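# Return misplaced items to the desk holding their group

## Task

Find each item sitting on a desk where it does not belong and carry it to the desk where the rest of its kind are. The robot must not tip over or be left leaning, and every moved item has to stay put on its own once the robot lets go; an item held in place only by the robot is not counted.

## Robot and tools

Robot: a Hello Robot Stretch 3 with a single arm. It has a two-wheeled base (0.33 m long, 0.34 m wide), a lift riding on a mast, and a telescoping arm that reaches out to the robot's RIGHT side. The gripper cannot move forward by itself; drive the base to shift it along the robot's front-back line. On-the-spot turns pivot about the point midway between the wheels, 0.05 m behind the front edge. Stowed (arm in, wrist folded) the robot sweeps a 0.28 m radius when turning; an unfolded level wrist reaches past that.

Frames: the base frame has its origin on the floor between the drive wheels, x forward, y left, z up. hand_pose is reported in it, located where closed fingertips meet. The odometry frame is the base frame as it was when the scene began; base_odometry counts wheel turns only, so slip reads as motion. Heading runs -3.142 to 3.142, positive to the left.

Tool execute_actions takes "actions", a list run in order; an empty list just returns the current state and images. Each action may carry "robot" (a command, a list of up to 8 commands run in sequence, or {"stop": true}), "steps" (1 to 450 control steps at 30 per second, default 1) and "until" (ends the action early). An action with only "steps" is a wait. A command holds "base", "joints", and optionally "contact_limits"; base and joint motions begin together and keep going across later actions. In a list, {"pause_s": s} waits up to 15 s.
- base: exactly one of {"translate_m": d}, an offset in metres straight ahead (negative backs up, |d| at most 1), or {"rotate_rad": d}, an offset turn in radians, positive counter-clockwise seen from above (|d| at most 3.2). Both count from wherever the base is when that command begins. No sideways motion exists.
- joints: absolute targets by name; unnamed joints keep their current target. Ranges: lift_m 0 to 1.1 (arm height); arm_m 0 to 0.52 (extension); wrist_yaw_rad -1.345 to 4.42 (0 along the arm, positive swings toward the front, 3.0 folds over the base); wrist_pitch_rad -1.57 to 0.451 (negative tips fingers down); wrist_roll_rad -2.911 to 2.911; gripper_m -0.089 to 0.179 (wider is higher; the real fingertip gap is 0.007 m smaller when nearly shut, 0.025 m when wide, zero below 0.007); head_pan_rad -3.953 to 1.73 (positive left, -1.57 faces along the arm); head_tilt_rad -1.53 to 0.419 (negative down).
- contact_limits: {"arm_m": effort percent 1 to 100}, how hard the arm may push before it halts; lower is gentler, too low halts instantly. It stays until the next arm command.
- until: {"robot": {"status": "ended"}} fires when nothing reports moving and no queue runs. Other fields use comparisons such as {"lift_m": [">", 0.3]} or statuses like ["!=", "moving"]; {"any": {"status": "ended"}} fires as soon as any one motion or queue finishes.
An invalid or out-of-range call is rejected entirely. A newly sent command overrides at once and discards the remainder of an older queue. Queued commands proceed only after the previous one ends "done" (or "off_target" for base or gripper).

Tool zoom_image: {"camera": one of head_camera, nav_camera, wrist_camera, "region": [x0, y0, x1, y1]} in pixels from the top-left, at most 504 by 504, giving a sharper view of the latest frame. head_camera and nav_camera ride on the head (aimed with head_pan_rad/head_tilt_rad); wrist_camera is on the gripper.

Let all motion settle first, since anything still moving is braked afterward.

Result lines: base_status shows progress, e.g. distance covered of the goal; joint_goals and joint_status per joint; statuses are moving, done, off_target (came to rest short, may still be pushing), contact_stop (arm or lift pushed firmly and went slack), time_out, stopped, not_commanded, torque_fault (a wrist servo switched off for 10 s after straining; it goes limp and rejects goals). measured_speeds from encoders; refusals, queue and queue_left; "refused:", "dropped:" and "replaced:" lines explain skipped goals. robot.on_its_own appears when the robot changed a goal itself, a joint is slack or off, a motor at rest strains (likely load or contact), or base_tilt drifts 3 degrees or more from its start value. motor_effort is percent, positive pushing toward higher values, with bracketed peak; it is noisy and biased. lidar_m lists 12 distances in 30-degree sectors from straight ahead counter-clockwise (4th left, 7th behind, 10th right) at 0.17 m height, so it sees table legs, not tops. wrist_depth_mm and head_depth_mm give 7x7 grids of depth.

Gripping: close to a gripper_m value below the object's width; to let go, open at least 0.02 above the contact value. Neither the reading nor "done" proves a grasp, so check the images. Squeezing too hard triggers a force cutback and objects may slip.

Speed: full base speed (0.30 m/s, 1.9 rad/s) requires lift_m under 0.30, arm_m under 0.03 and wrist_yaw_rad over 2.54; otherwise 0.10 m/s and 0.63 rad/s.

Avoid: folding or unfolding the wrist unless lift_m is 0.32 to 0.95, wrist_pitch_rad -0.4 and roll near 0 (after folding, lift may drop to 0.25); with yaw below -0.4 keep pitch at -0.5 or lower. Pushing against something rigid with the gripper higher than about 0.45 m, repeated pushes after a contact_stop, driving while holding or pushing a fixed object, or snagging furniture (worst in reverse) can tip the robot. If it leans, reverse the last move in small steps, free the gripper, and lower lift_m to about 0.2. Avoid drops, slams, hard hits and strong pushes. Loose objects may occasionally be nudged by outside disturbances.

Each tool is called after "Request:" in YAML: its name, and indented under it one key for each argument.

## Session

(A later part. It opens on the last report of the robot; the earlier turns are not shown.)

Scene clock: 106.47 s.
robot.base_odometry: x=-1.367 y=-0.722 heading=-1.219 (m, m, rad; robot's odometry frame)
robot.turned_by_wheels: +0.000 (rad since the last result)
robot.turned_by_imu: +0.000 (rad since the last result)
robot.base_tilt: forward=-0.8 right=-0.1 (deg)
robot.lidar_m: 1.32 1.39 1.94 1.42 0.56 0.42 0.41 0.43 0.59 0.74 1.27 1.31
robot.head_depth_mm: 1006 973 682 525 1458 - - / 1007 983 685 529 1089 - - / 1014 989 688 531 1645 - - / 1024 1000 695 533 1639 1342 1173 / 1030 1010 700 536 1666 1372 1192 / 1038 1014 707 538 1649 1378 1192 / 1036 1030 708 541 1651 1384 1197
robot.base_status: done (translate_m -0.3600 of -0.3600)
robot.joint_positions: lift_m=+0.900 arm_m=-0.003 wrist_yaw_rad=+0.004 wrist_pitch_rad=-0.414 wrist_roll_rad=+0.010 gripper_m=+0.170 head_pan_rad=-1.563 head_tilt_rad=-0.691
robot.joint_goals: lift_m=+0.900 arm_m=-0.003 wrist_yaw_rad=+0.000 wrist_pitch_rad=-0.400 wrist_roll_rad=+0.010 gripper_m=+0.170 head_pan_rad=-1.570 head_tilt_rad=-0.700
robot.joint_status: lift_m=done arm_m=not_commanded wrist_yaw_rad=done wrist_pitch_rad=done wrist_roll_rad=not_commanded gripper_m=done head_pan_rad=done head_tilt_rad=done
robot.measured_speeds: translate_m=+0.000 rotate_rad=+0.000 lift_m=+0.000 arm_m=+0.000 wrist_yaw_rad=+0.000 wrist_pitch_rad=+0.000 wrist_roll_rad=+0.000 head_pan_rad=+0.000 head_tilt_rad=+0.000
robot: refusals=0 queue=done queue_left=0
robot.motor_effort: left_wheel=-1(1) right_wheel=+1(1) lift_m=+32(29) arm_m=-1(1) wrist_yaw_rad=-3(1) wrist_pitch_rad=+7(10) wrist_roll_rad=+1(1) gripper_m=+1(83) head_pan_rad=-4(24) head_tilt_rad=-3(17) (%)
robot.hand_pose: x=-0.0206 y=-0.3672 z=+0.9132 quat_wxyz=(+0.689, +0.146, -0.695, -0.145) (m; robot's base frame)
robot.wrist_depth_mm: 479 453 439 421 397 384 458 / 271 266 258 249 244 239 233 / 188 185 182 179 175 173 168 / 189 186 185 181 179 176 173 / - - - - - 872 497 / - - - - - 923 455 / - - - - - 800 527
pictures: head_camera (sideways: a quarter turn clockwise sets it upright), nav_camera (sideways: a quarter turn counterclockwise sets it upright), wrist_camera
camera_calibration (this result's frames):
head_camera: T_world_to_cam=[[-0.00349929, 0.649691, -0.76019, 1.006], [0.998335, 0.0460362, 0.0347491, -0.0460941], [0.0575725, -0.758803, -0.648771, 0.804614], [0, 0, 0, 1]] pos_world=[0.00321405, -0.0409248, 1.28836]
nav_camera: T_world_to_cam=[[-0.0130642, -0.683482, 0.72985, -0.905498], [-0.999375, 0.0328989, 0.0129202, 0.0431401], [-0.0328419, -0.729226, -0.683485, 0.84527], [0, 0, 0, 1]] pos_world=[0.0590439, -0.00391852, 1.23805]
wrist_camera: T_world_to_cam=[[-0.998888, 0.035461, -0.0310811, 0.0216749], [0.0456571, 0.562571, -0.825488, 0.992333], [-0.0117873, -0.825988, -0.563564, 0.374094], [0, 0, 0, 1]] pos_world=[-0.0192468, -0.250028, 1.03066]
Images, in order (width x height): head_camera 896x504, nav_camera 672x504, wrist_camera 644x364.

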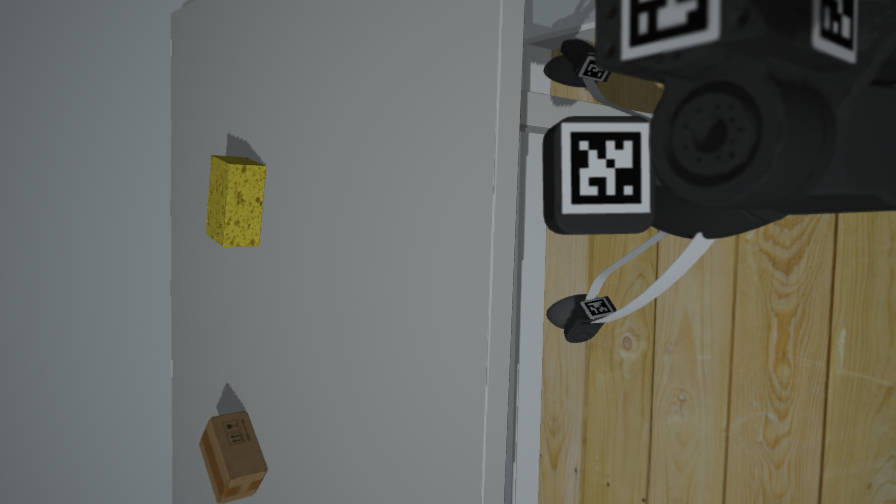

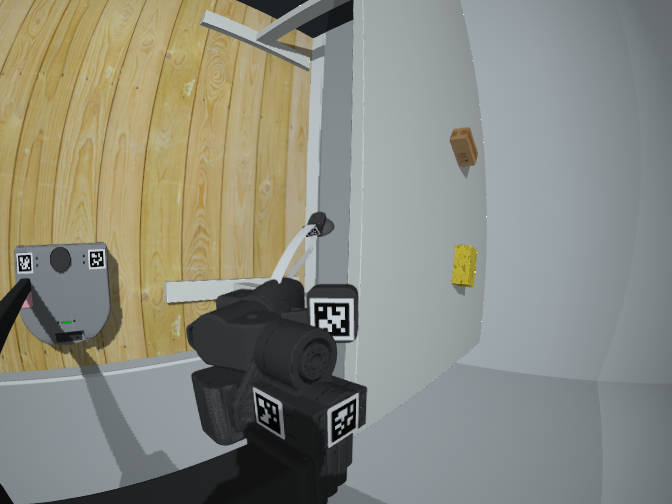

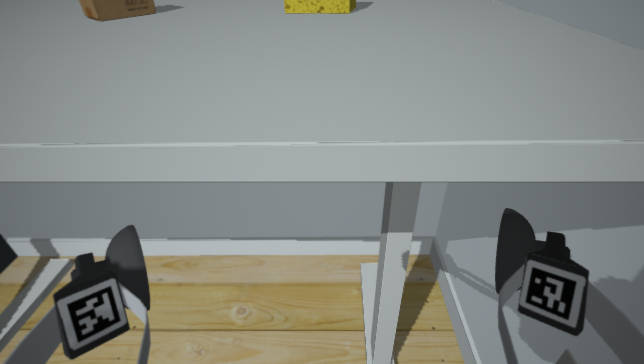

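Request:
execute_actions:
  actions:
    - {"robot":[{"joints":{"lift_m":1.0}},{"joints":{"arm_m":0.50}}],"steps":300,"until":{"robot":{"status":"ended"}}}

Scene clock: 122.33 s.
robot.base_odometry: x=-1.367 y=-0.722 heading=-1.219 (m, m, rad; robot's odometry frame)
robot.turned_by_wheels: +0.000 (rad since the last result)
robot.turned_by_imu: +0.000 (rad since the last result)
robot.base_tilt: forward=-0.8 right=+0.0 (deg)
robot.lidar_m: 1.32 1.38 1.94 1.42 0.56 0.42 0.41 0.42 0.60 0.74 1.27 1.32
robot.head_depth_mm: 973 869 680 525 1483 1321 1169 / - 922 685 527 1145 1292 1159 / - 779 686 530 1610 1364 1178 / 1022 942 693 531 1606 1368 1181 / 1030 1010 696 533 1618 1372 1187 / 1036 1018 701 537 1635 1377 1186 / 1041 1021 710 540 1631 1372 1190
robot.base_status: done (translate_m -0.3600 of -0.3600)
robot.joint_positions: lift_m=+1.000 arm_m=+0.500 wrist_yaw_rad=+0.002 wrist_pitch_rad=-0.414 wrist_roll_rad=+0.010 gripper_m=+0.170 head_pan_rad=-1.563 head_tilt_rad=-0.692
robot.joint_goals: lift_m=+1.000 arm_m=+0.500 wrist_yaw_rad=+0.000 wrist_pitch_rad=-0.400 wrist_roll_rad=+0.010 gripper_m=+0.170 head_pan_rad=-1.570 head_tilt_rad=-0.700
robot.joint_status: lift_m=done arm_m=done wrist_yaw_rad=done wrist_pitch_rad=done wrist_roll_rad=not_commanded gripper_m=done head_pan_rad=done head_tilt_rad=done
robot.measured_speeds: translate_m=+0.000 rotate_rad=+0.000 lift_m=+0.000 arm_m=+0.000 wrist_yaw_rad=+0.000 wrist_pitch_rad=+0.000 wrist_roll_rad=+0.000 head_pan_rad=+0.000 head_tilt_rad=+0.000
robot: refusals=0 queue=done queue_left=0
robot.motor_effort: left_wheel=-2(1) right_wheel=+1(1) lift_m=+31(35) arm_m=+2(2) wrist_yaw_rad=-2(4) wrist_pitch_rad=+8(8) wrist_roll_rad=+1(1) gripper_m=+0(0) head_pan_rad=-4(4) head_tilt_rad=-3(3) (%)
robot.hand_pose: x=-0.0210 y=-0.8696 z=+1.0131 quat_wxyz=(+0.689, +0.146, -0.695, -0.146) (m; robot's base frame)
robot.wrist_depth_mm: 434 426 422 418 419 415 417 / 464 463 465 455 457 457 447 / 420 409 403 398 386 384 451 / 322 315 310 308 304 300 295 / 262 265 256 252 250 251 243 / 225 218 211 161 165 211 210 / - 186 144 139 138 183 178
pictures: head_camera (sideways: a quarter turn clockwise sets it upright), nav_camera (sideways: a quarter turn counterclockwise sets it upright), wrist_camera
camera_calibration (this result's frames):
head_camera: T_world_to_cam=[[-0.0032595, 0.650119, -0.759825, 1.00552], [0.998352, 0.0456433, 0.0347704, -0.046122], [0.0572858, -0.75846, -0.649197, 0.80517], [0, 0, 0, 1]] pos_world=[0.00319868, -0.0409162, 1.28834]
nav_camera: T_world_to_cam=[[-0.0133167, -0.683887, 0.729467, -0.904996], [-0.999363, 0.0332654, 0.0129431, 0.0431102], [-0.0331177, -0.72883, -0.683894, 0.845803], [0, 0, 0, 1]] pos_world=[0.0590422, -0.00390249, 1.23805]
wrist_camera: T_world_to_cam=[[-0.99883, 0.0370664, -0.0310661, 0.043618], [0.0465538, 0.562807, -0.825276, 1.35745], [-0.0131058, -0.825757, -0.563874, 0.0159423], [0, 0, 0, 1]] pos_world=[-0.0194187, -0.752438, 1.13062]
Images, in order (width x height): head_camera 896x504, nav_camera 672x504, wrist_camera 644x364.

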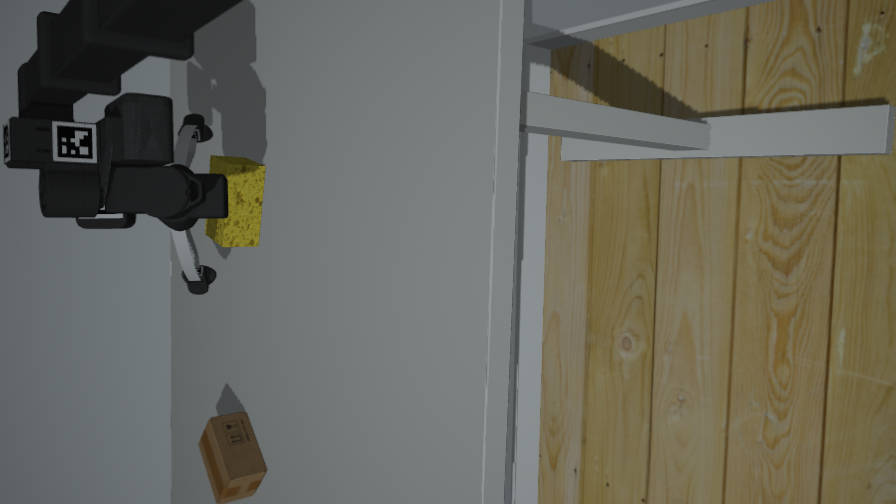

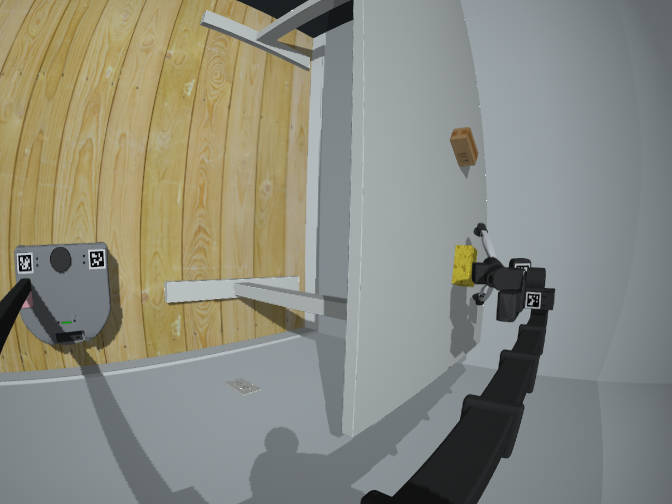

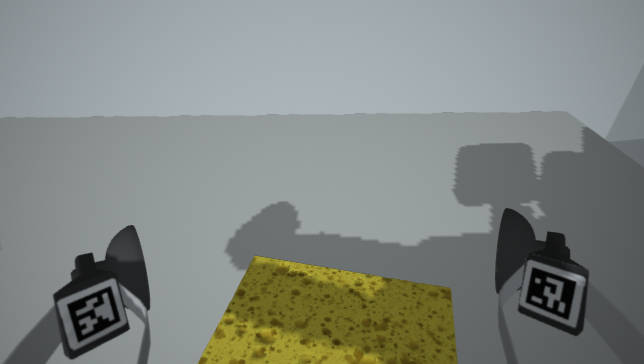

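Request:
execute_actions:
  actions:
    - {"robot":[{"joints":{"arm_m":0.45}},{"joints":{"lift_m":0.94}}],"steps":300,"until":{"robot":{"status":"ended"}}}

Scene clock: 127.80 s.
robot.base_odometry: x=-1.367 y=-0.722 heading=-1.219 (m, m, rad; robot's odometry frame)
robot.turned_by_wheels: +0.000 (rad since the last result)
robot.turned_by_imu: +0.000 (rad since the last result)
robot.base_tilt: forward=-0.8 right=-0.2 (deg)
robot.lidar_m: 1.32 1.38 1.94 1.41 0.56 0.42 0.41 0.42 0.59 0.74 1.26 1.32
robot.head_depth_mm: 1006 - 641 525 1484 1315 1168 / 995 - 686 527 1149 1296 1167 / 1017 - 662 531 1621 1357 1175 / 1027 997 694 534 1632 1372 1173 / 1028 1012 699 536 1620 1377 1181 / 1038 1013 703 538 1647 1375 1183 / 1044 1026 707 542 1640 1388 1190
robot.base_status: done (translate_m -0.3600 of -0.3600)
robot.joint_positions: lift_m=+0.947 arm_m=+0.450 wrist_yaw_rad=+0.002 wrist_pitch_rad=-0.374 wrist_roll_rad=+0.010 gripper_m=+0.170 head_pan_rad=-1.563 head_tilt_rad=-0.692
robot.joint_goals: lift_m=+0.948 arm_m=+0.450 wrist_yaw_rad=+0.000 wrist_pitch_rad=-0.400 wrist_roll_rad=+0.010 gripper_m=+0.170 head_pan_rad=-1.570 head_tilt_rad=-0.700
robot.joint_status: lift_m=contact_stop arm_m=done wrist_yaw_rad=done wrist_pitch_rad=done wrist_roll_rad=not_commanded gripper_m=done head_pan_rad=done head_tilt_rad=done
robot.measured_speeds: translate_m=+0.000 rotate_rad=+0.000 lift_m=-0.006 arm_m=-0.001 wrist_yaw_rad=+0.000 wrist_pitch_rad=+0.096 wrist_roll_rad=+0.000 head_pan_rad=+0.000 head_tilt_rad=+0.000
robot: refusals=0 queue=dropped queue_left=0
robot.on_its_own: lift_m is slack since a contact_stop, until your next command for it (your +0.940 is given up)
robot.motor_effort: left_wheel=-1(2) right_wheel=+2(3) lift_m=+21(31) arm_m=+1(4) wrist_yaw_rad=-2(2) wrist_pitch_rad=-17(20) wrist_roll_rad=+1(1) gripper_m=-1(2) head_pan_rad=-4(4) head_tilt_rad=-3(3) (%)
robot.hand_pose: x=-0.0210 y=-0.8245 z=+0.9699 quat_wxyz=(+0.692, +0.132, -0.698, -0.132) (m; robot's base frame)
robot.wrist_depth_mm: 471 465 470 462 464 467 456 / 500 493 489 490 490 481 476 / 345 341 331 325 319 311 305 / 258 252 228 161 167 238 234 / 205 203 148 138 134 193 189 / - 169 162 151 142 162 164 / - 144 143 142 140 139 135
pictures: head_camera (sideways: a quarter turn clockwise sets it upright), nav_camera (sideways: a quarter turn counterclockwise sets it upright), wrist_camera
camera_calibration (this result's frames):
head_camera: T_world_to_cam=[[-0.00325943, 0.650233, -0.759728, 1.0054], [0.998353, 0.0456367, 0.0347761, -0.0461294], [0.057284, -0.758363, -0.64931, 0.805317], [0, 0, 0, 1]] pos_world=[0.00319861, -0.0409141, 1.28833]
nav_camera: T_world_to_cam=[[-0.0133169, -0.683995, 0.729365, -0.904864], [-0.999363, 0.0332649, 0.0129492, 0.0431023], [-0.0331195, -0.728728, -0.684002, 0.845945], [0, 0, 0, 1]] pos_world=[0.0590421, -0.00389304, 1.23805]
wrist_camera: T_world_to_cam=[[-0.998828, 0.0357805, -0.0326035, 0.0410516], [0.0466184, 0.529619, -0.846954, 1.29007], [-0.013037, -0.847481, -0.530666, -0.0213423], [0, 0, 0, 1]] pos_world=[-0.0194158, -0.702803, 1.08265]
Images, in order (width x height): head_camera 896x504, nav_camera 672x504, wrist_camera 644x364.

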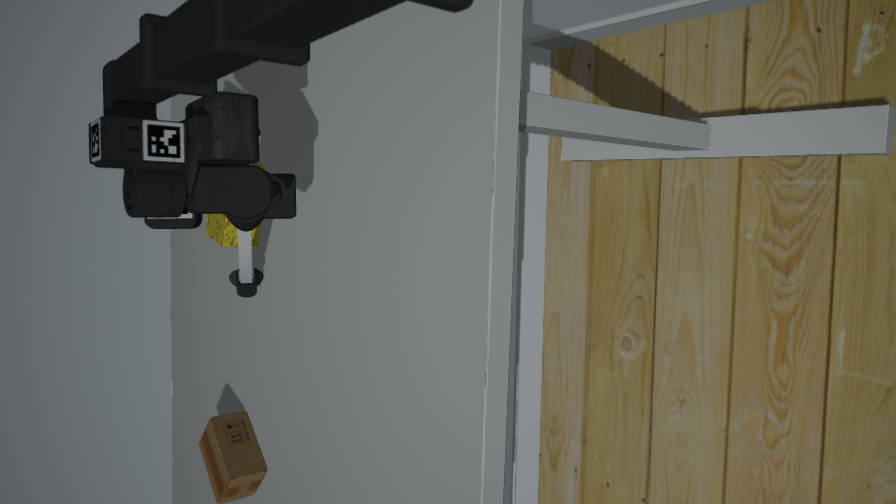

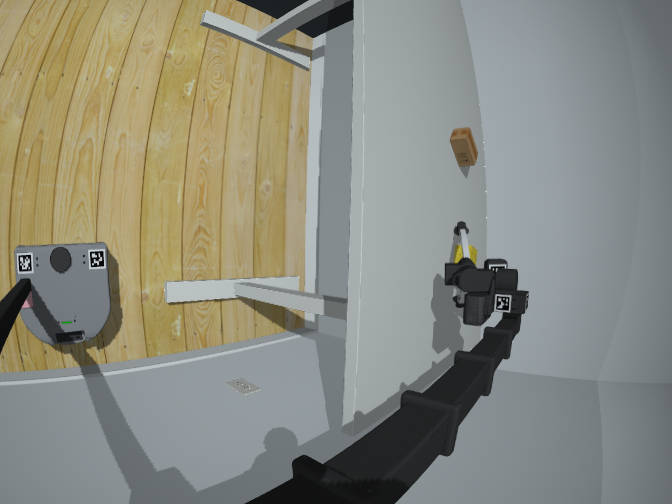

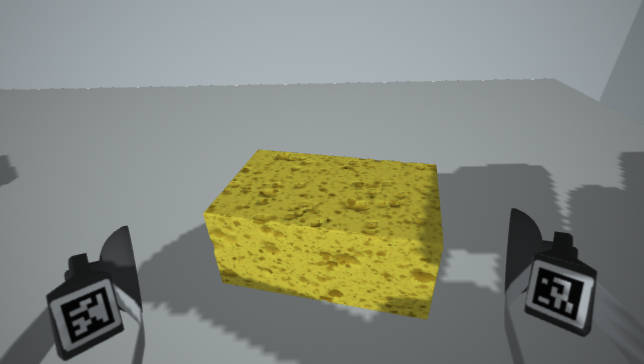

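Request:
execute_actions:
  actions:
    - {"robot":[{"joints":{"lift_m":0.955}},{"joints":{"gripper_m":0.06}},{"joints":{"lift_m":1.03}},{"joints":{"arm_m":0.0}}],"steps":400,"until":{"robot":{"status":"ended"}}}

Scene clock: 140.27 s.
robot.base_odometry: x=-1.367 y=-0.722 heading=-1.219 (m, m, rad; robot's odometry frame)
robot.turned_by_wheels: +0.000 (rad since the last result)
robot.turned_by_imu: +0.000 (rad since the last result)
robot.base_tilt: forward=-0.8 right=-0.1 (deg)
robot.lidar_m: 1.32 1.38 1.94 1.41 0.56 0.42 0.41 0.42 0.59 0.74 1.26 1.31
robot.head_depth_mm: 1001 969 - - - - 1167 / 1010 976 - - - - 1126 / 1019 989 - - - - 1167 / 1027 1001 723 454 1581 1371 1177 / 1038 1011 697 536 1629 1375 1182 / 1038 1019 703 537 1641 1373 1183 / 1045 1019 708 541 1642 1380 1197
robot.base_status: done (translate_m -0.3600 of -0.3600)
robot.joint_positions: lift_m=+1.030 arm_m=+0.000 wrist_yaw_rad=+0.002 wrist_pitch_rad=-0.415 wrist_roll_rad=+0.010 gripper_m=+0.061 head_pan_rad=-1.563 head_tilt_rad=-0.692
robot.joint_goals: lift_m=+1.030 arm_m=+0.000 wrist_yaw_rad=+0.000 wrist_pitch_rad=-0.400 wrist_roll_rad=+0.010 gripper_m=+0.060 head_pan_rad=-1.570 head_tilt_rad=-0.700
robot.joint_status: lift_m=done arm_m=done wrist_yaw_rad=done wrist_pitch_rad=done wrist_roll_rad=not_commanded gripper_m=done head_pan_rad=done head_tilt_rad=done
robot.measured_speeds: translate_m=+0.000 rotate_rad=+0.000 lift_m=+0.000 arm_m=+0.000 wrist_yaw_rad=+0.000 wrist_pitch_rad=+0.000 wrist_roll_rad=+0.000 head_pan_rad=+0.000 head_tilt_rad=+0.000
robot: refusals=0 queue=done queue_left=0
robot.motor_effort: left_wheel=+0(2) right_wheel=+1(3) lift_m=+31(31) arm_m=-4(4) wrist_yaw_rad=-2(2) wrist_pitch_rad=+8(14) wrist_roll_rad=+1(1) gripper_m=-14(90) head_pan_rad=-3(4) head_tilt_rad=-3(3) (%)
robot.hand_pose: x=-0.0210 y=-0.3700 z=+1.0429 quat_wxyz=(+0.689, +0.146, -0.695, -0.146) (m; robot's base frame)
robot.wrist_depth_mm: 897 861 911 856 868 758 497 / 681 599 674 650 642 696 497 / 494 485 472 465 457 456 504 / 378 371 342 170 177 356 436 / 309 305 148 140 133 292 286 / 261 263 164 150 139 253 244 / - - - - - 838 436
pictures: head_camera (sideways: a quarter turn clockwise sets it upright), nav_camera (sideways: a quarter turn counterclockwise sets it upright), wrist_camera
camera_calibration (this result's frames):
head_camera: T_world_to_cam=[[-0.00325788, 0.650233, -0.759728, 1.0054], [0.998353, 0.0456343, 0.0347761, -0.0461294], [0.0572822, -0.758363, -0.64931, 0.805317], [0, 0, 0, 1]] pos_world=[0.00319851, -0.0409141, 1.28833]
nav_camera: T_world_to_cam=[[-0.0133185, -0.683995, 0.729365, -0.904863], [-0.999363, 0.0332673, 0.0129492, 0.0431023], [-0.0331212, -0.728727, -0.684003, 0.845945], [0, 0, 0, 1]] pos_world=[0.0590421, -0.00389316, 1.23805]
wrist_camera: T_world_to_cam=[[-0.998829, 0.0371155, -0.0310231, 0.0259946], [0.0465604, 0.563711, -0.824659, 1.10054], [-0.0131196, -0.825138, -0.564779, 0.446417], [0, 0, 0, 1]] pos_world=[-0.0194204, -0.252993, 1.1605]
Images, in order (width x height): head_camera 896x504, nav_camera 672x504, wrist_camera 644x364.

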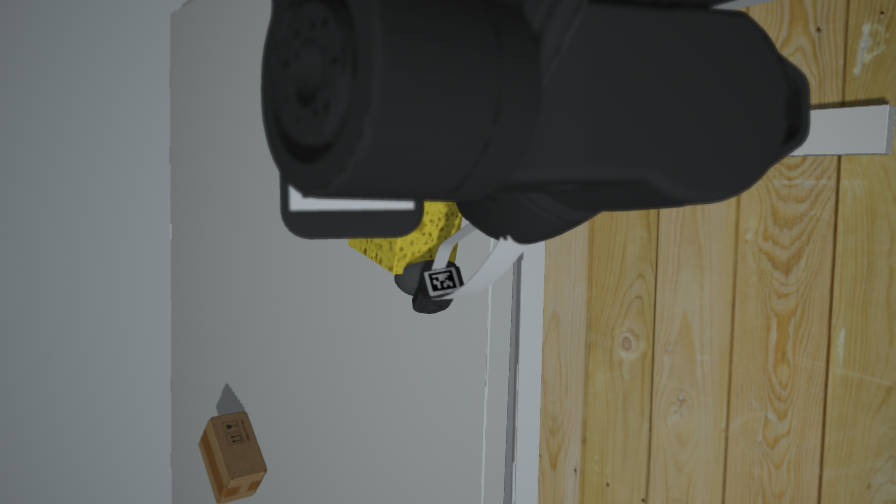

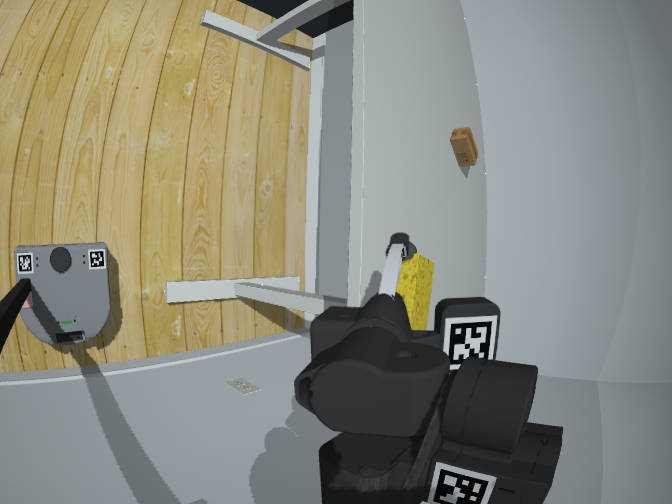

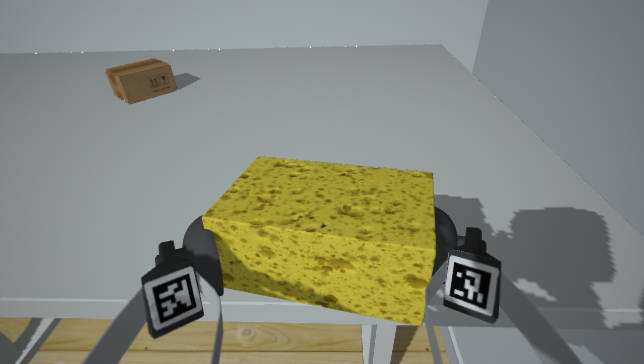

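Request:
execute_actions:
  actions:
    - {"robot":[{"joints":{"lift_m":0.9}},{"joints":{"wrist_yaw_rad":3.0}},{"joints":{"lift_m":0.29,"head_pan_rad":0.0,"head_tilt_rad":-0.4}},{"base":{"rotate_rad":1.57}}],"steps":450,"until":{"robot":{"status":"ended"}}}

Scene clock: 160.03 s.
robot.base_odometry: x=-1.367 y=-0.722 heading=+0.351 (m, m, rad; robot's odometry frame)
robot.turned_by_wheels: +1.570 (rad since the last result)
robot.turned_by_imu: +1.588 (rad since the last result)
robot.base_tilt: forward=-0.7 right=-0.2 (deg)
robot.lidar_m: 1.39 0.56 0.42 0.41 0.43 0.60 0.74 1.27 1.31 1.32 1.38 1.94
robot.head_depth_mm: 2112 2269 2436 2616 2217 1691 1382 / 2098 2272 2427 2614 2220 1694 1384 / 2133 2270 2461 2598 2226 1717 1375 / 2155 2329 2464 2654 2224 1715 1390 / 2099 2246 2327 2364 2086 1717 1390 / 1412 1419 1436 1443 1448 1451 1337 / 1017 1031 1040 1039 1049 1044 1047
robot.base_status: done (rotate_rad +1.5699 of +1.5700)
robot.joint_positions: lift_m=+0.290 arm_m=+0.000 wrist_yaw_rad=+2.997 wrist_pitch_rad=-0.414 wrist_roll_rad=+0.010 gripper_m=+0.060 head_pan_rad=-0.007 head_tilt_rad=-0.408
robot.joint_goals: lift_m=+0.290 arm_m=+0.000 wrist_yaw_rad=+3.000 wrist_pitch_rad=-0.400 wrist_roll_rad=+0.010 gripper_m=+0.060 head_pan_rad=+0.000 head_tilt_rad=-0.400
robot.joint_status: lift_m=done arm_m=done wrist_yaw_rad=done wrist_pitch_rad=done wrist_roll_rad=not_commanded gripper_m=done head_pan_rad=done head_tilt_rad=done
robot.measured_speeds: translate_m=+0.000 rotate_rad=+0.000 lift_m=+0.000 arm_m=+0.000 wrist_yaw_rad=+0.000 wrist_pitch_rad=+0.000 wrist_roll_rad=+0.000 head_pan_rad=+0.000 head_tilt_rad=+0.000
robot: refusals=0 queue=done queue_left=0
robot.motor_effort: left_wheel=-1(8) right_wheel=+2(13) lift_m=+16(32) arm_m=-3(3) wrist_yaw_rad=+3(4) wrist_pitch_rad=+8(9) wrist_roll_rad=+1(1) gripper_m=-1(15) head_pan_rad=+3(44) head_tilt_rad=+4(22) (%)
robot.hand_pose: x=+0.0112 y=+0.0773 z=+0.3039 quat_wxyz=(+0.196, +0.704, +0.094, +0.676) (m; robot's base frame)
robot.wrist_depth_mm: 381 - 401 420 428 445 462 / 411 - 440 451 473 488 506 / 451 463 480 492 522 528 555 / 492 495 538 547 575 595 614 / 531 543 - 578 580 573 567 / 517 512 - 519 - 491 485 / 460 - - - 433 428 421
pictures: head_camera (sideways: a quarter turn clockwise sets it upright), nav_camera (sideways: a quarter turn counterclockwise sets it upright), wrist_camera
camera_calibration (this result's frames):
head_camera: T_world_to_cam=[[-0.411647, 0.0045534, -0.911332, 1.20557], [-0.0392972, 0.998969, 0.0227417, -0.0241429], [0.910496, 0.0451743, -0.411044, 0.490113], [0, 0, 0, 1]] pos_world=[0.0490752, -0.0035119, 1.30068]
nav_camera: T_world_to_cam=[[0.452317, -0.0216697, 0.891594, -1.11921], [-0.0498131, -0.998758, 0.0009966, 0.0528684], [0.890465, -0.0448638, -0.452835, 0.539568], [0, 0, 0, 1]] pos_world=[0.0284052, 0.0527569, 1.24216]
wrist_camera: T_world_to_cam=[[0.982581, -0.183224, -0.0310499, 0.0134495], [-0.128672, -0.550217, -0.825048, 0.325623], [0.134085, 0.814672, -0.564209, 0.269998], [0, 0, 0, 1]] pos_world=[-0.00751918, -0.0383322, 0.421408]
Images, in order (width x height): head_camera 896x504, nav_camera 672x504, wrist_camera 644x364.

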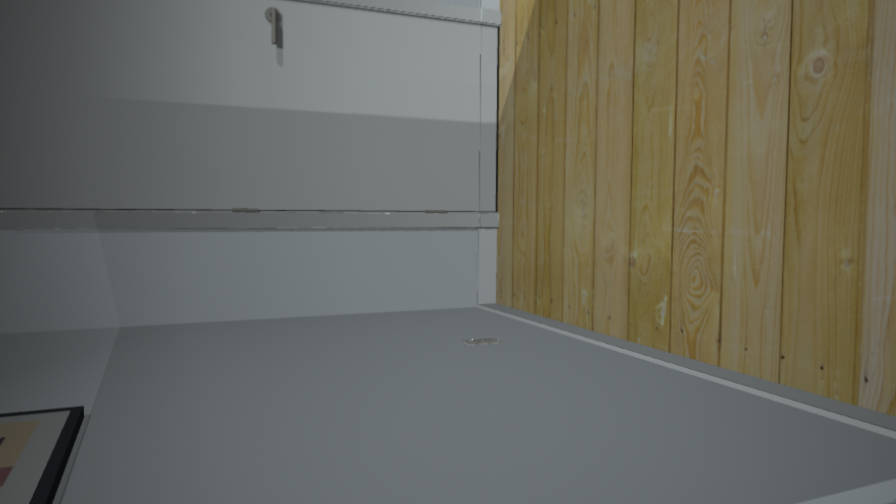

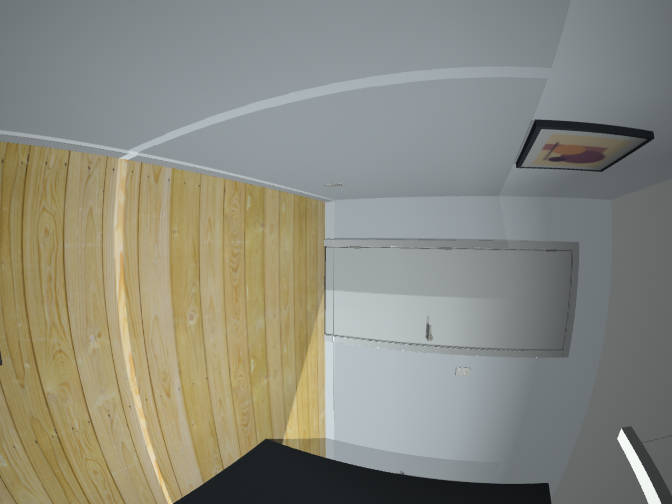

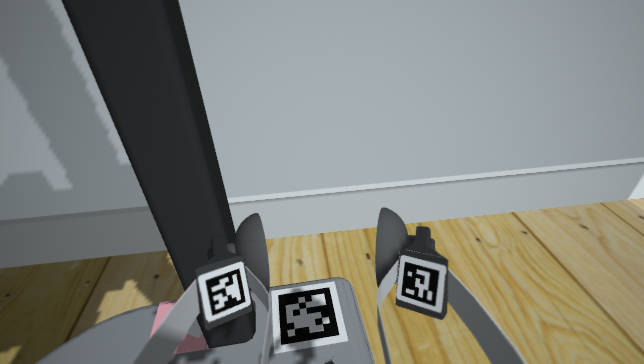

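Request:
execute_actions:
  actions:
    - {"robot":{"joints":{"head_pan_rad":-2.6,"head_tilt_rad":-1.1}},"steps":150,"until":{"robot":{"status":"ended"}}}

Scene clock: 164.63 s.
robot.base_odometry: x=-1.367 y=-0.722 heading=+0.351 (m, m, rad; robot's odometry frame)
robot.turned_by_wheels: +0.000 (rad since the last result)
robot.turned_by_imu: +0.000 (rad since the last result)
robot.base_tilt: forward=-0.7 right=-0.1 (deg)
robot.lidar_m: 1.39 0.56 0.42 0.41 0.43 0.60 0.75 1.26 1.32 1.32 1.38 1.94
robot.head_depth_mm: 516 468 1540 1412 1271 - - / 519 1516 1571 1423 1288 - - / 522 1644 1576 1429 1295 - - / 528 1724 1592 1426 1296 - 1076 / 554 1759 1590 1440 1300 1224 1091 / 572 1729 1608 1445 1308 1202 1107 / 1251 1682 1599 1453 1323 1208 1104
robot.base_status: done (rotate_rad +1.5699 of +1.5700)
robot.joint_positions: lift_m=+0.290 arm_m=+0.000 wrist_yaw_rad=+2.997 wrist_pitch_rad=-0.414 wrist_roll_rad=+0.010 gripper_m=+0.060 head_pan_rad=-2.593 head_tilt_rad=-1.087
robot.joint_goals: lift_m=+0.290 arm_m=+0.000 wrist_yaw_rad=+3.000 wrist_pitch_rad=-0.400 wrist_roll_rad=+0.010 gripper_m=+0.060 head_pan_rad=-2.600 head_tilt_rad=-1.100
robot.joint_status: lift_m=done arm_m=done wrist_yaw_rad=done wrist_pitch_rad=done wrist_roll_rad=not_commanded gripper_m=done head_pan_rad=done head_tilt_rad=done
robot.measured_speeds: translate_m=+0.000 rotate_rad=+0.000 lift_m=+0.000 arm_m=+0.000 wrist_yaw_rad=+0.000 wrist_pitch_rad=+0.000 wrist_roll_rad=+0.000 head_pan_rad=+0.000 head_tilt_rad=+0.000
robot: refusals=0 queue=done queue_left=0
robot.motor_effort: left_wheel=-1(1) right_wheel=+1(1) lift_m=+16(15) arm_m=-3(3) wrist_yaw_rad=+4(4) wrist_pitch_rad=+8(8) wrist_roll_rad=+1(1) gripper_m=+0(1) head_pan_rad=-4(43) head_tilt_rad=-4(33) (%)
robot.hand_pose: x=+0.0112 y=+0.0773 z=+0.3039 quat_wxyz=(+0.196, +0.704, +0.094, +0.676) (m; robot's base frame)
robot.wrist_depth_mm: 385 - 402 417 431 449 459 / 409 - 441 456 470 483 502 / 445 462 480 500 517 543 562 / 490 500 540 545 570 576 603 / 526 535 - 576 585 583 588 / 521 515 - 526 - 495 491 / 464 - - - 436 431 428
pictures: head_camera (sideways: a quarter turn clockwise sets it upright), nav_camera (sideways: a quarter turn counterclockwise sets it upright), wrist_camera
camera_calibration (this result's frames):
head_camera: T_world_to_cam=[[0.762247, 0.464128, -0.451181, 0.598718], [0.539537, -0.840664, 0.0467327, -0.0588756], [-0.357601, -0.279051, -0.891208, 1.12237], [0, 0, 0, 1]] pos_world=[-0.0232442, -0.0141781, 1.27315]
nav_camera: T_world_to_cam=[[-0.787553, -0.459872, 0.410216, -0.484348], [-0.493272, 0.869435, 0.0276711, 0.0208593], [-0.369381, -0.180555, -0.911569, 1.14385], [0, 0, 0, 1]] pos_world=[0.0513551, -0.0343462, 1.2408]
wrist_camera: T_world_to_cam=[[0.982581, -0.183224, -0.0310498, 0.0134494], [-0.128672, -0.550217, -0.825048, 0.325623], [0.134085, 0.814672, -0.564209, 0.269998], [0, 0, 0, 1]] pos_world=[-0.00751919, -0.0383322, 0.421408]
Images, in order (width x height): head_camera 896x504, nav_camera 672x504, wrist_camera 644x364.

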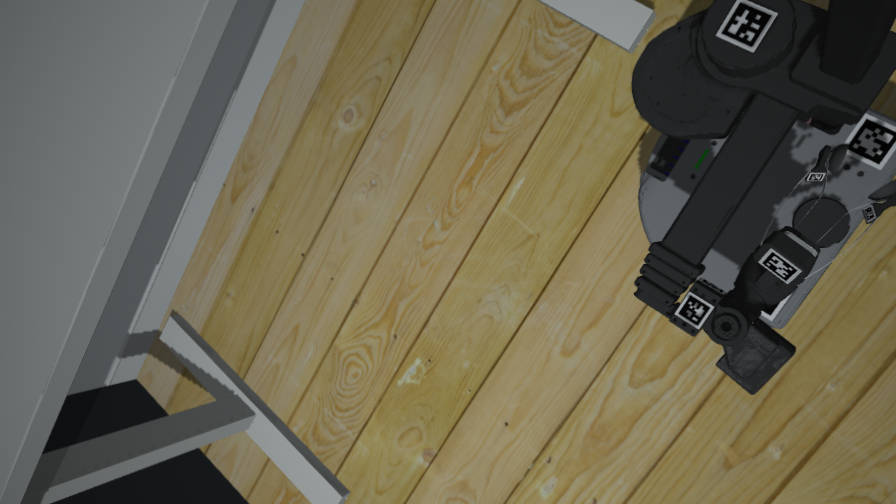

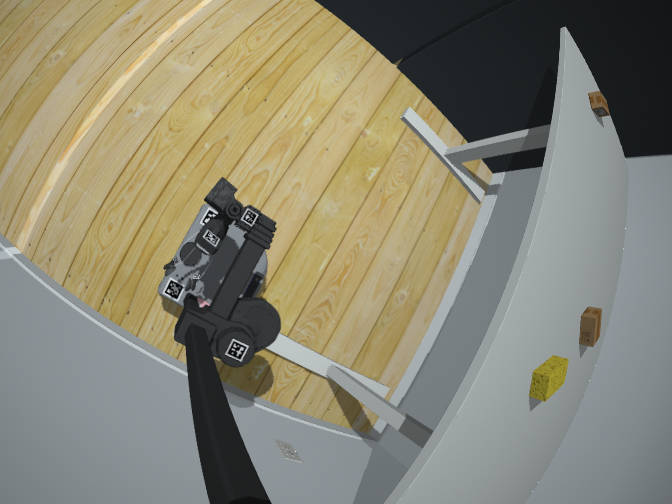

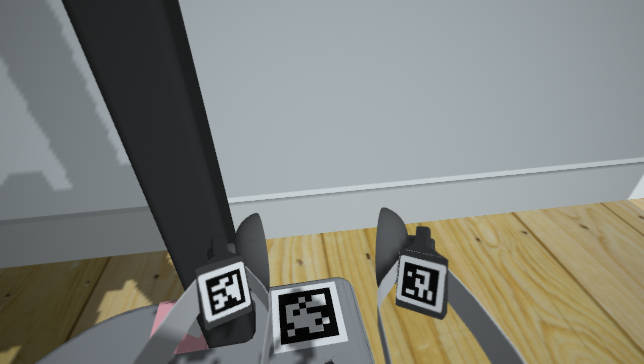

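Request:
execute_actions:
  actions:
    - {"robot":[{"base":{"rotate_rad":-1.57}},{"joints":{"lift_m":0.9}},{"joints":{"wrist_yaw_rad":0,"gripper_m":0.17,"head_pan_rad":-1.57,"head_tilt_rad":-0.8}},{"joints":{"lift_m":1.0}}],"steps":450,"until":{"robot":{"status":"ended"}}}

Scene clock: 183.03 s.
robot.base_odometry: x=-1.367 y=-0.722 heading=-1.219 (m, m, rad; robot's odometry frame)
robot.turned_by_wheels: -1.570 (rad since the last result)
robot.turned_by_imu: -1.589 (rad since the last result)
robot.base_tilt: forward=-0.7 right=-0.2 (deg)
robot.lidar_m: 1.32 1.38 1.94 1.42 0.56 0.42 0.41 0.43 0.60 0.74 1.26 1.32
robot.head_depth_mm: 986 726 - - - 1233 1120 / 993 730 - - - - 1131 / 994 734 - - - 1241 1125 / 996 741 575 506 1478 1289 1132 / 1004 651 575 1655 1494 1291 1144 / 1017 753 577 1653 1500 1298 1138 / 1029 755 582 1661 1505 1311 1145
robot.base_status: done (rotate_rad -1.5699 of -1.5700)
robot.joint_positions: lift_m=+1.000 arm_m=+0.000 wrist_yaw_rad=+0.004 wrist_pitch_rad=-0.415 wrist_roll_rad=+0.010 gripper_m=+0.170 head_pan_rad=-1.577 head_tilt_rad=-0.804
robot.joint_goals: lift_m=+1.000 arm_m=+0.000 wrist_yaw_rad=+0.000 wrist_pitch_rad=-0.400 wrist_roll_rad=+0.010 gripper_m=+0.170 head_pan_rad=-1.570 head_tilt_rad=-0.800
robot.joint_status: lift_m=done arm_m=done wrist_yaw_rad=done wrist_pitch_rad=done wrist_roll_rad=not_commanded gripper_m=done head_pan_rad=done head_tilt_rad=done
robot.measured_speeds: translate_m=+0.000 rotate_rad=+0.000 lift_m=+0.000 arm_m=+0.000 wrist_yaw_rad=+0.000 wrist_pitch_rad=+0.000 wrist_roll_rad=+0.000 head_pan_rad=+0.000 head_tilt_rad=+0.000
robot: refusals=0 queue=done queue_left=0
robot.motor_effort: left_wheel=+2(11) right_wheel=-3(10) lift_m=+32(36) arm_m=-3(4) wrist_yaw_rad=-3(4) wrist_pitch_rad=+8(8) wrist_roll_rad=+1(1) gripper_m=+0(83) head_pan_rad=+3(45) head_tilt_rad=+2(21) (%)
robot.hand_pose: x=-0.0207 y=-0.3700 z=+1.0130 quat_wxyz=(+0.689, +0.146, -0.695, -0.145) (m; robot's base frame)
robot.wrist_depth_mm: 887 873 853 854 850 746 491 / 605 563 529 565 556 620 489 / 418 413 388 405 396 384 474 / 323 319 315 313 307 305 301 / 266 269 259 258 252 256 249 / 242 234 234 231 226 224 219 / - - - - - 811 525
pictures: head_camera (sideways: a quarter turn clockwise sets it upright), nav_camera (sideways: a quarter turn counterclockwise sets it upright), wrist_camera
camera_calibration (this result's frames):
head_camera: T_world_to_cam=[[0.00633193, 0.731167, -0.682169, 0.904261], [0.998866, 0.0275644, 0.0388157, -0.0513863], [0.0471843, -0.681642, -0.730163, 0.91054], [0, 0, 0, 1]] pos_world=[0.00263909, -0.0390872, 1.2837]
nav_camera: T_world_to_cam=[[-0.023355, -0.761085, 0.648232, -0.799075], [-0.998812, 0.0455057, 0.0174421, 0.0372519], [-0.0427732, -0.647054, -0.761243, 0.946457], [0, 0, 0, 1]] pos_world=[0.0590282, 0.00254964, 1.23782]
wrist_camera: T_world_to_cam=[[-0.998876, 0.0358262, -0.0310443, 0.0248991], [0.0458437, 0.563325, -0.824963, 1.07606], [-0.0120672, -0.825458, -0.564334, 0.42896], [0, 0, 0, 1]] pos_world=[-0.0192831, -0.252975, 1.13056]
Images, in order (width x height): head_camera 896x504, nav_camera 672x504, wrist_camera 644x364.

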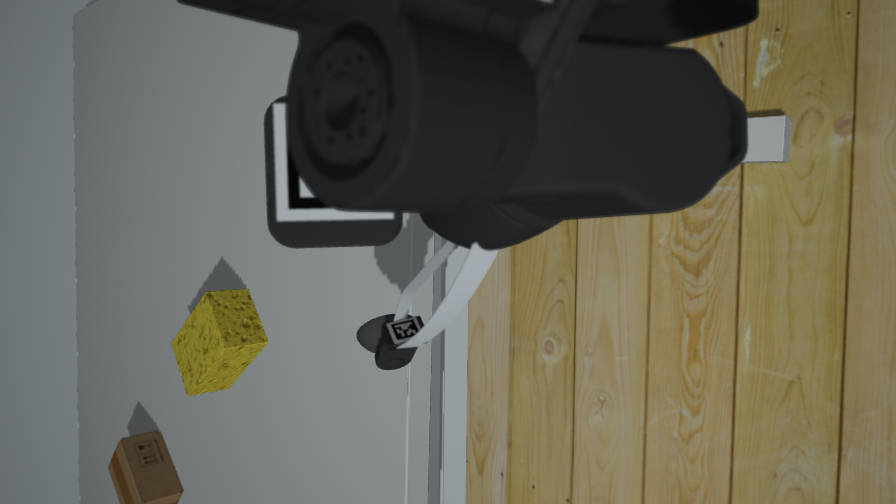

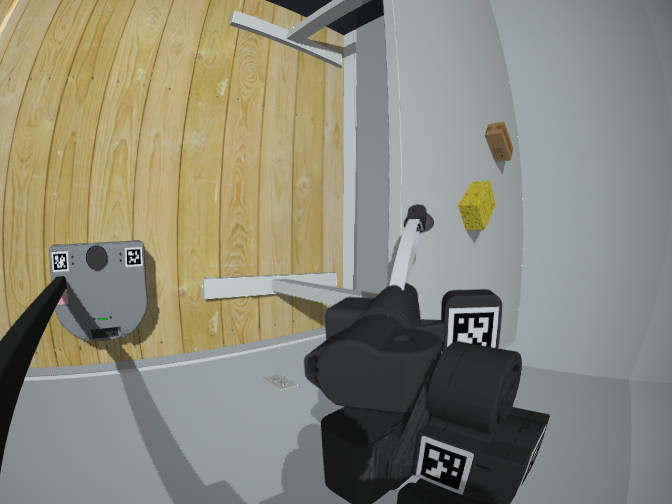

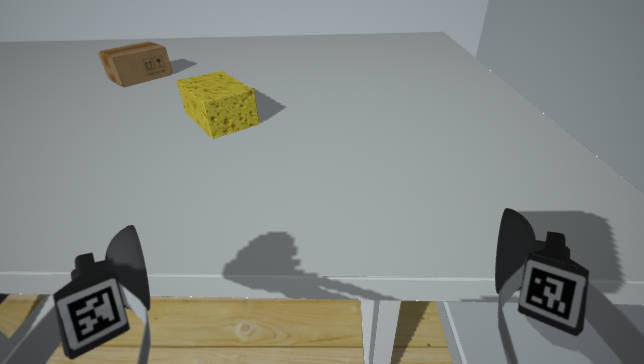

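Request:
execute_actions:
  actions:
    - {"robot":[{"base":{"translate_m":0.03},"joints":{"wrist_yaw_rad":0.64,"arm_m":0.36}}],"steps":300,"until":{"robot":{"status":"ended"}}}

Scene clock: 198.60 s.
robot.base_odometry: x=-1.357 y=-0.750 heading=-1.219 (m, m, rad; robot's odometry frame)
robot.turned_by_wheels: +0.000 (rad since the last result)
robot.turned_by_imu: +0.000 (rad since the last result)
robot.base_tilt: forward=-0.8 right=-0.2 (deg)
robot.lidar_m: 1.29 1.35 1.89 1.53 0.60 0.45 0.44 0.46 0.64 0.75 1.27 1.29
robot.head_depth_mm: - 724 562 1402 1435 1272 1129 / - 729 564 1012 1386 1258 1128 / - 678 567 1615 1486 1286 1130 / 996 657 571 1636 1494 1293 1142 / 1002 656 574 1637 1503 1298 1139 / 1017 784 578 1663 1499 1295 1137 / 1017 755 583 1654 1513 1306 1147
robot.base_status: done (translate_m +0.0300 of +0.0300)
robot.joint_positions: lift_m=+1.000 arm_m=+0.360 wrist_yaw_rad=+0.637 wrist_pitch_rad=-0.415 wrist_roll_rad=+0.010 gripper_m=+0.170 head_pan_rad=-1.577 head_tilt_rad=-0.804
robot.joint_goals: lift_m=+1.000 arm_m=+0.360 wrist_yaw_rad=+0.640 wrist_pitch_rad=-0.400 wrist_roll_rad=+0.010 gripper_m=+0.170 head_pan_rad=-1.570 head_tilt_rad=-0.800
robot.joint_status: lift_m=done arm_m=done wrist_yaw_rad=done wrist_pitch_rad=done wrist_roll_rad=not_commanded gripper_m=done head_pan_rad=done head_tilt_rad=done
robot.measured_speeds: translate_m=+0.000 rotate_rad=+0.000 lift_m=+0.000 arm_m=+0.000 wrist_yaw_rad=+0.000 wrist_pitch_rad=+0.000 wrist_roll_rad=+0.000 head_pan_rad=+0.000 head_tilt_rad=+0.000
robot: refusals=0 queue=done queue_left=0
robot.motor_effort: left_wheel=+2(7) right_wheel=-4(6) lift_m=+31(31) arm_m=+2(2) wrist_yaw_rad=+3(4) wrist_pitch_rad=+8(8) wrist_roll_rad=+1(1) gripper_m=+0(0) head_pan_rad=+3(3) head_tilt_rad=+2(3) (%)
robot.hand_pose: x=+0.1123 y=-0.6854 z=+1.0130 quat_wxyz=(+0.700, +0.356, -0.615, +0.077) (m; robot's base frame)
robot.wrist_depth_mm: 903 - 860 724 613 518 457 / 593 575 572 560 531 525 475 / 422 405 382 352 391 379 377 / 321 320 318 310 304 301 291 / 263 264 259 190 249 253 245 / 225 217 210 161 160 210 209 / - 187 187 144 138 178 179
pictures: head_camera (sideways: a quarter turn clockwise sets it upright), nav_camera (sideways: a quarter turn counterclockwise sets it upright), wrist_camera
camera_calibration (this result's frames):
head_camera: T_world_to_cam=[[0.00616628, 0.730949, -0.682404, 0.904567], [0.99886, 0.0278013, 0.0388048, -0.0513721], [0.0473361, -0.681865, -0.729944, 0.910254], [0, 0, 0, 1]] pos_world=[0.00264784, -0.0390938, 1.28371]
nav_camera: T_world_to_cam=[[-0.0231827, -0.760882, 0.648476, -0.799395], [-0.998822, 0.0452869, 0.0174295, 0.0372683], [-0.0426293, -0.647308, -0.761036, 0.946186], [0, 0, 0, 1]] pos_world=[0.0590275, 0.00254097, 1.23782]
wrist_camera: T_world_to_cam=[[-0.826072, -0.562709, -0.0310444, -0.260589], [-0.296686, 0.481055, -0.824963, 1.2297], [0.479148, -0.672268, -0.564334, 0.220062], [0, 0, 0, 1]] pos_world=[0.0441283, -0.59025, 1.13056]
Images, in order (width x height): head_camera 896x504, nav_camera 672x504, wrist_camera 644x364.

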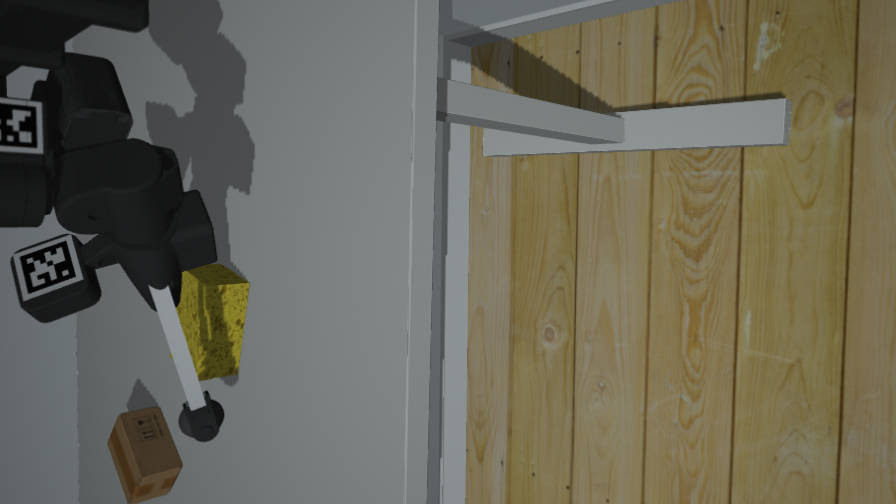

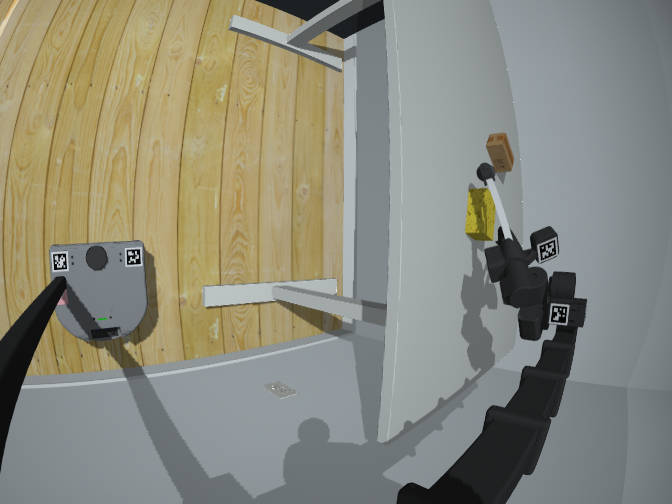

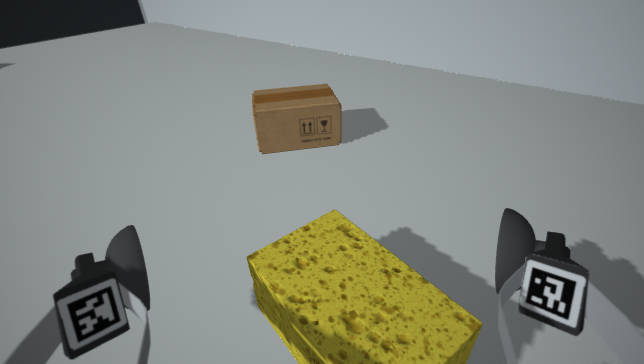

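Request:
execute_actions:
  actions:
    - {"robot":[{"base":{"translate_m":0.125},"joints":{"wrist_yaw_rad":0.0,"arm_m":0.28}}],"steps":300,"until":{"robot":{"status":"ended"}}}

Scene clock: 214.67 s.
robot.base_odometry: x=-1.314 y=-0.868 heading=-1.219 (m, m, rad; robot's odometry frame)
robot.turned_by_wheels: +0.000 (rad since the last result)
robot.turned_by_imu: +0.000 (rad since the last result)
robot.base_tilt: forward=-0.7 right=-0.1 (deg)
robot.lidar_m: 1.17 1.22 1.70 1.95 0.77 0.58 0.56 0.59 0.79 1.21 1.27 1.20
robot.head_depth_mm: 967 695 561 1008 1368 1259 1127 / - 673 566 1613 1469 1284 1134 / - - 567 1622 1480 1286 1140 / 1000 776 572 1639 1490 1284 1135 / 1007 745 576 1654 1502 1301 1140 / 1016 748 578 1658 1506 1299 1144 / 1030 760 580 1669 1504 1299 1146
robot.base_status: done (translate_m +0.1250 of +0.1250)
robot.joint_positions: lift_m=+1.000 arm_m=+0.280 wrist_yaw_rad=+0.004 wrist_pitch_rad=-0.415 wrist_roll_rad=+0.010 gripper_m=+0.170 head_pan_rad=-1.577 head_tilt_rad=-0.804
robot.joint_goals: lift_m=+1.000 arm_m=+0.280 wrist_yaw_rad=+0.000 wrist_pitch_rad=-0.400 wrist_roll_rad=+0.010 gripper_m=+0.170 head_pan_rad=-1.570 head_tilt_rad=-0.800
robot.joint_status: lift_m=done arm_m=done wrist_yaw_rad=done wrist_pitch_rad=done wrist_roll_rad=not_commanded gripper_m=done head_pan_rad=done head_tilt_rad=done
robot.measured_speeds: translate_m=+0.000 rotate_rad=+0.000 lift_m=+0.000 arm_m=+0.000 wrist_yaw_rad=+0.000 wrist_pitch_rad=+0.000 wrist_roll_rad=+0.000 head_pan_rad=+0.000 head_tilt_rad=+0.000
robot: refusals=0 queue=done queue_left=0
robot.motor_effort: left_wheel=+2(6) right_wheel=-3(4) lift_m=+32(32) arm_m=-4(5) wrist_yaw_rad=-3(4) wrist_pitch_rad=+8(8) wrist_roll_rad=+1(1) gripper_m=+0(0) head_pan_rad=+3(3) head_tilt_rad=+2(2) (%)
robot.hand_pose: x=-0.0207 y=-0.6501 z=+1.0130 quat_wxyz=(+0.689, +0.146, -0.695, -0.145) (m; robot's base frame)
robot.wrist_depth_mm: 621 632 628 599 624 610 615 / 603 586 571 568 529 534 516 / 424 322 379 397 387 382 378 / 326 318 314 298 304 300 296 / 263 267 256 196 189 252 244 / 226 218 218 205 182 211 212 / - 187 188 186 184 184 178
pictures: head_camera (sideways: a quarter turn clockwise sets it upright), nav_camera (sideways: a quarter turn counterclockwise sets it upright), wrist_camera
camera_calibration (this result's frames):
head_camera: T_world_to_cam=[[0.00615231, 0.730929, -0.682426, 0.904596], [0.998859, 0.0278214, 0.0388038, -0.0513708], [0.0473489, -0.681886, -0.729924, 0.910228], [0, 0, 0, 1]] pos_world=[0.00264858, -0.0390944, 1.28371]
nav_camera: T_world_to_cam=[[-0.0231681, -0.760863, 0.648499, -0.799424], [-0.998823, 0.0452685, 0.0174284, 0.0372698], [-0.0426171, -0.647331, -0.761016, 0.946161], [0, 0, 0, 1]] pos_world=[0.0590275, 0.00254007, 1.23782]
wrist_camera: T_world_to_cam=[[-0.998877, 0.0358027, -0.0310445, 0.0349213], [0.0458306, 0.563326, -0.824963, 1.2338], [-0.0120477, -0.825459, -0.564334, 0.197817], [0, 0, 0, 1]] pos_world=[-0.0192806, -0.532992, 1.13056]
Images, in order (width x height): head_camera 896x504, nav_camera 672x504, wrist_camera 644x364.

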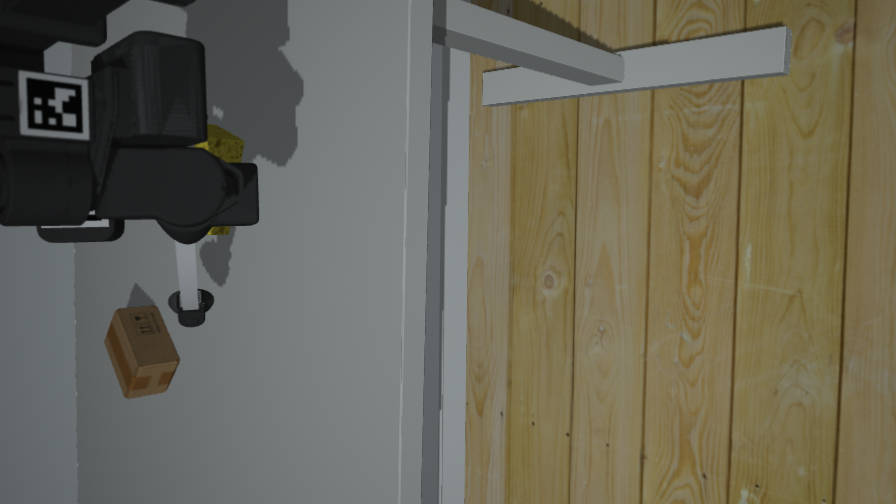

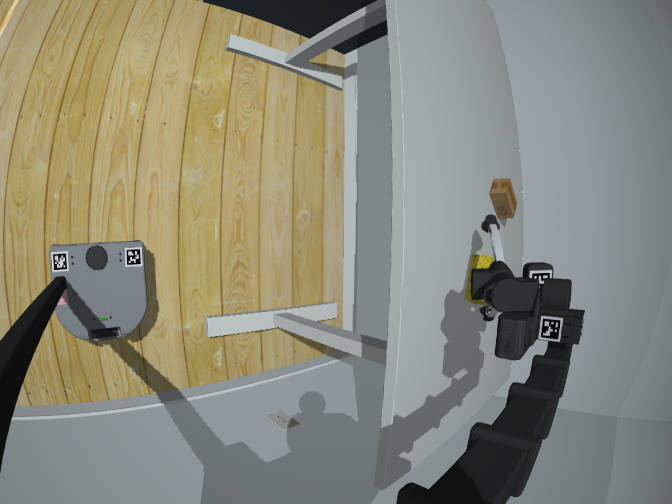

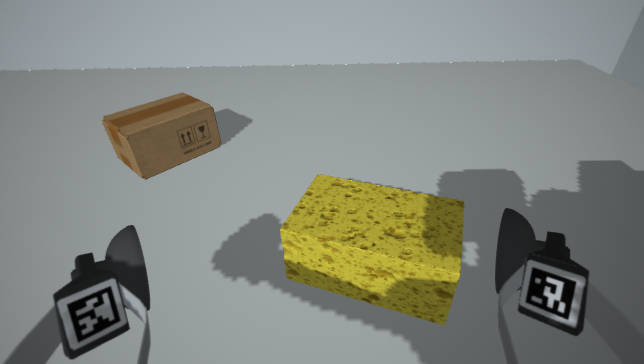

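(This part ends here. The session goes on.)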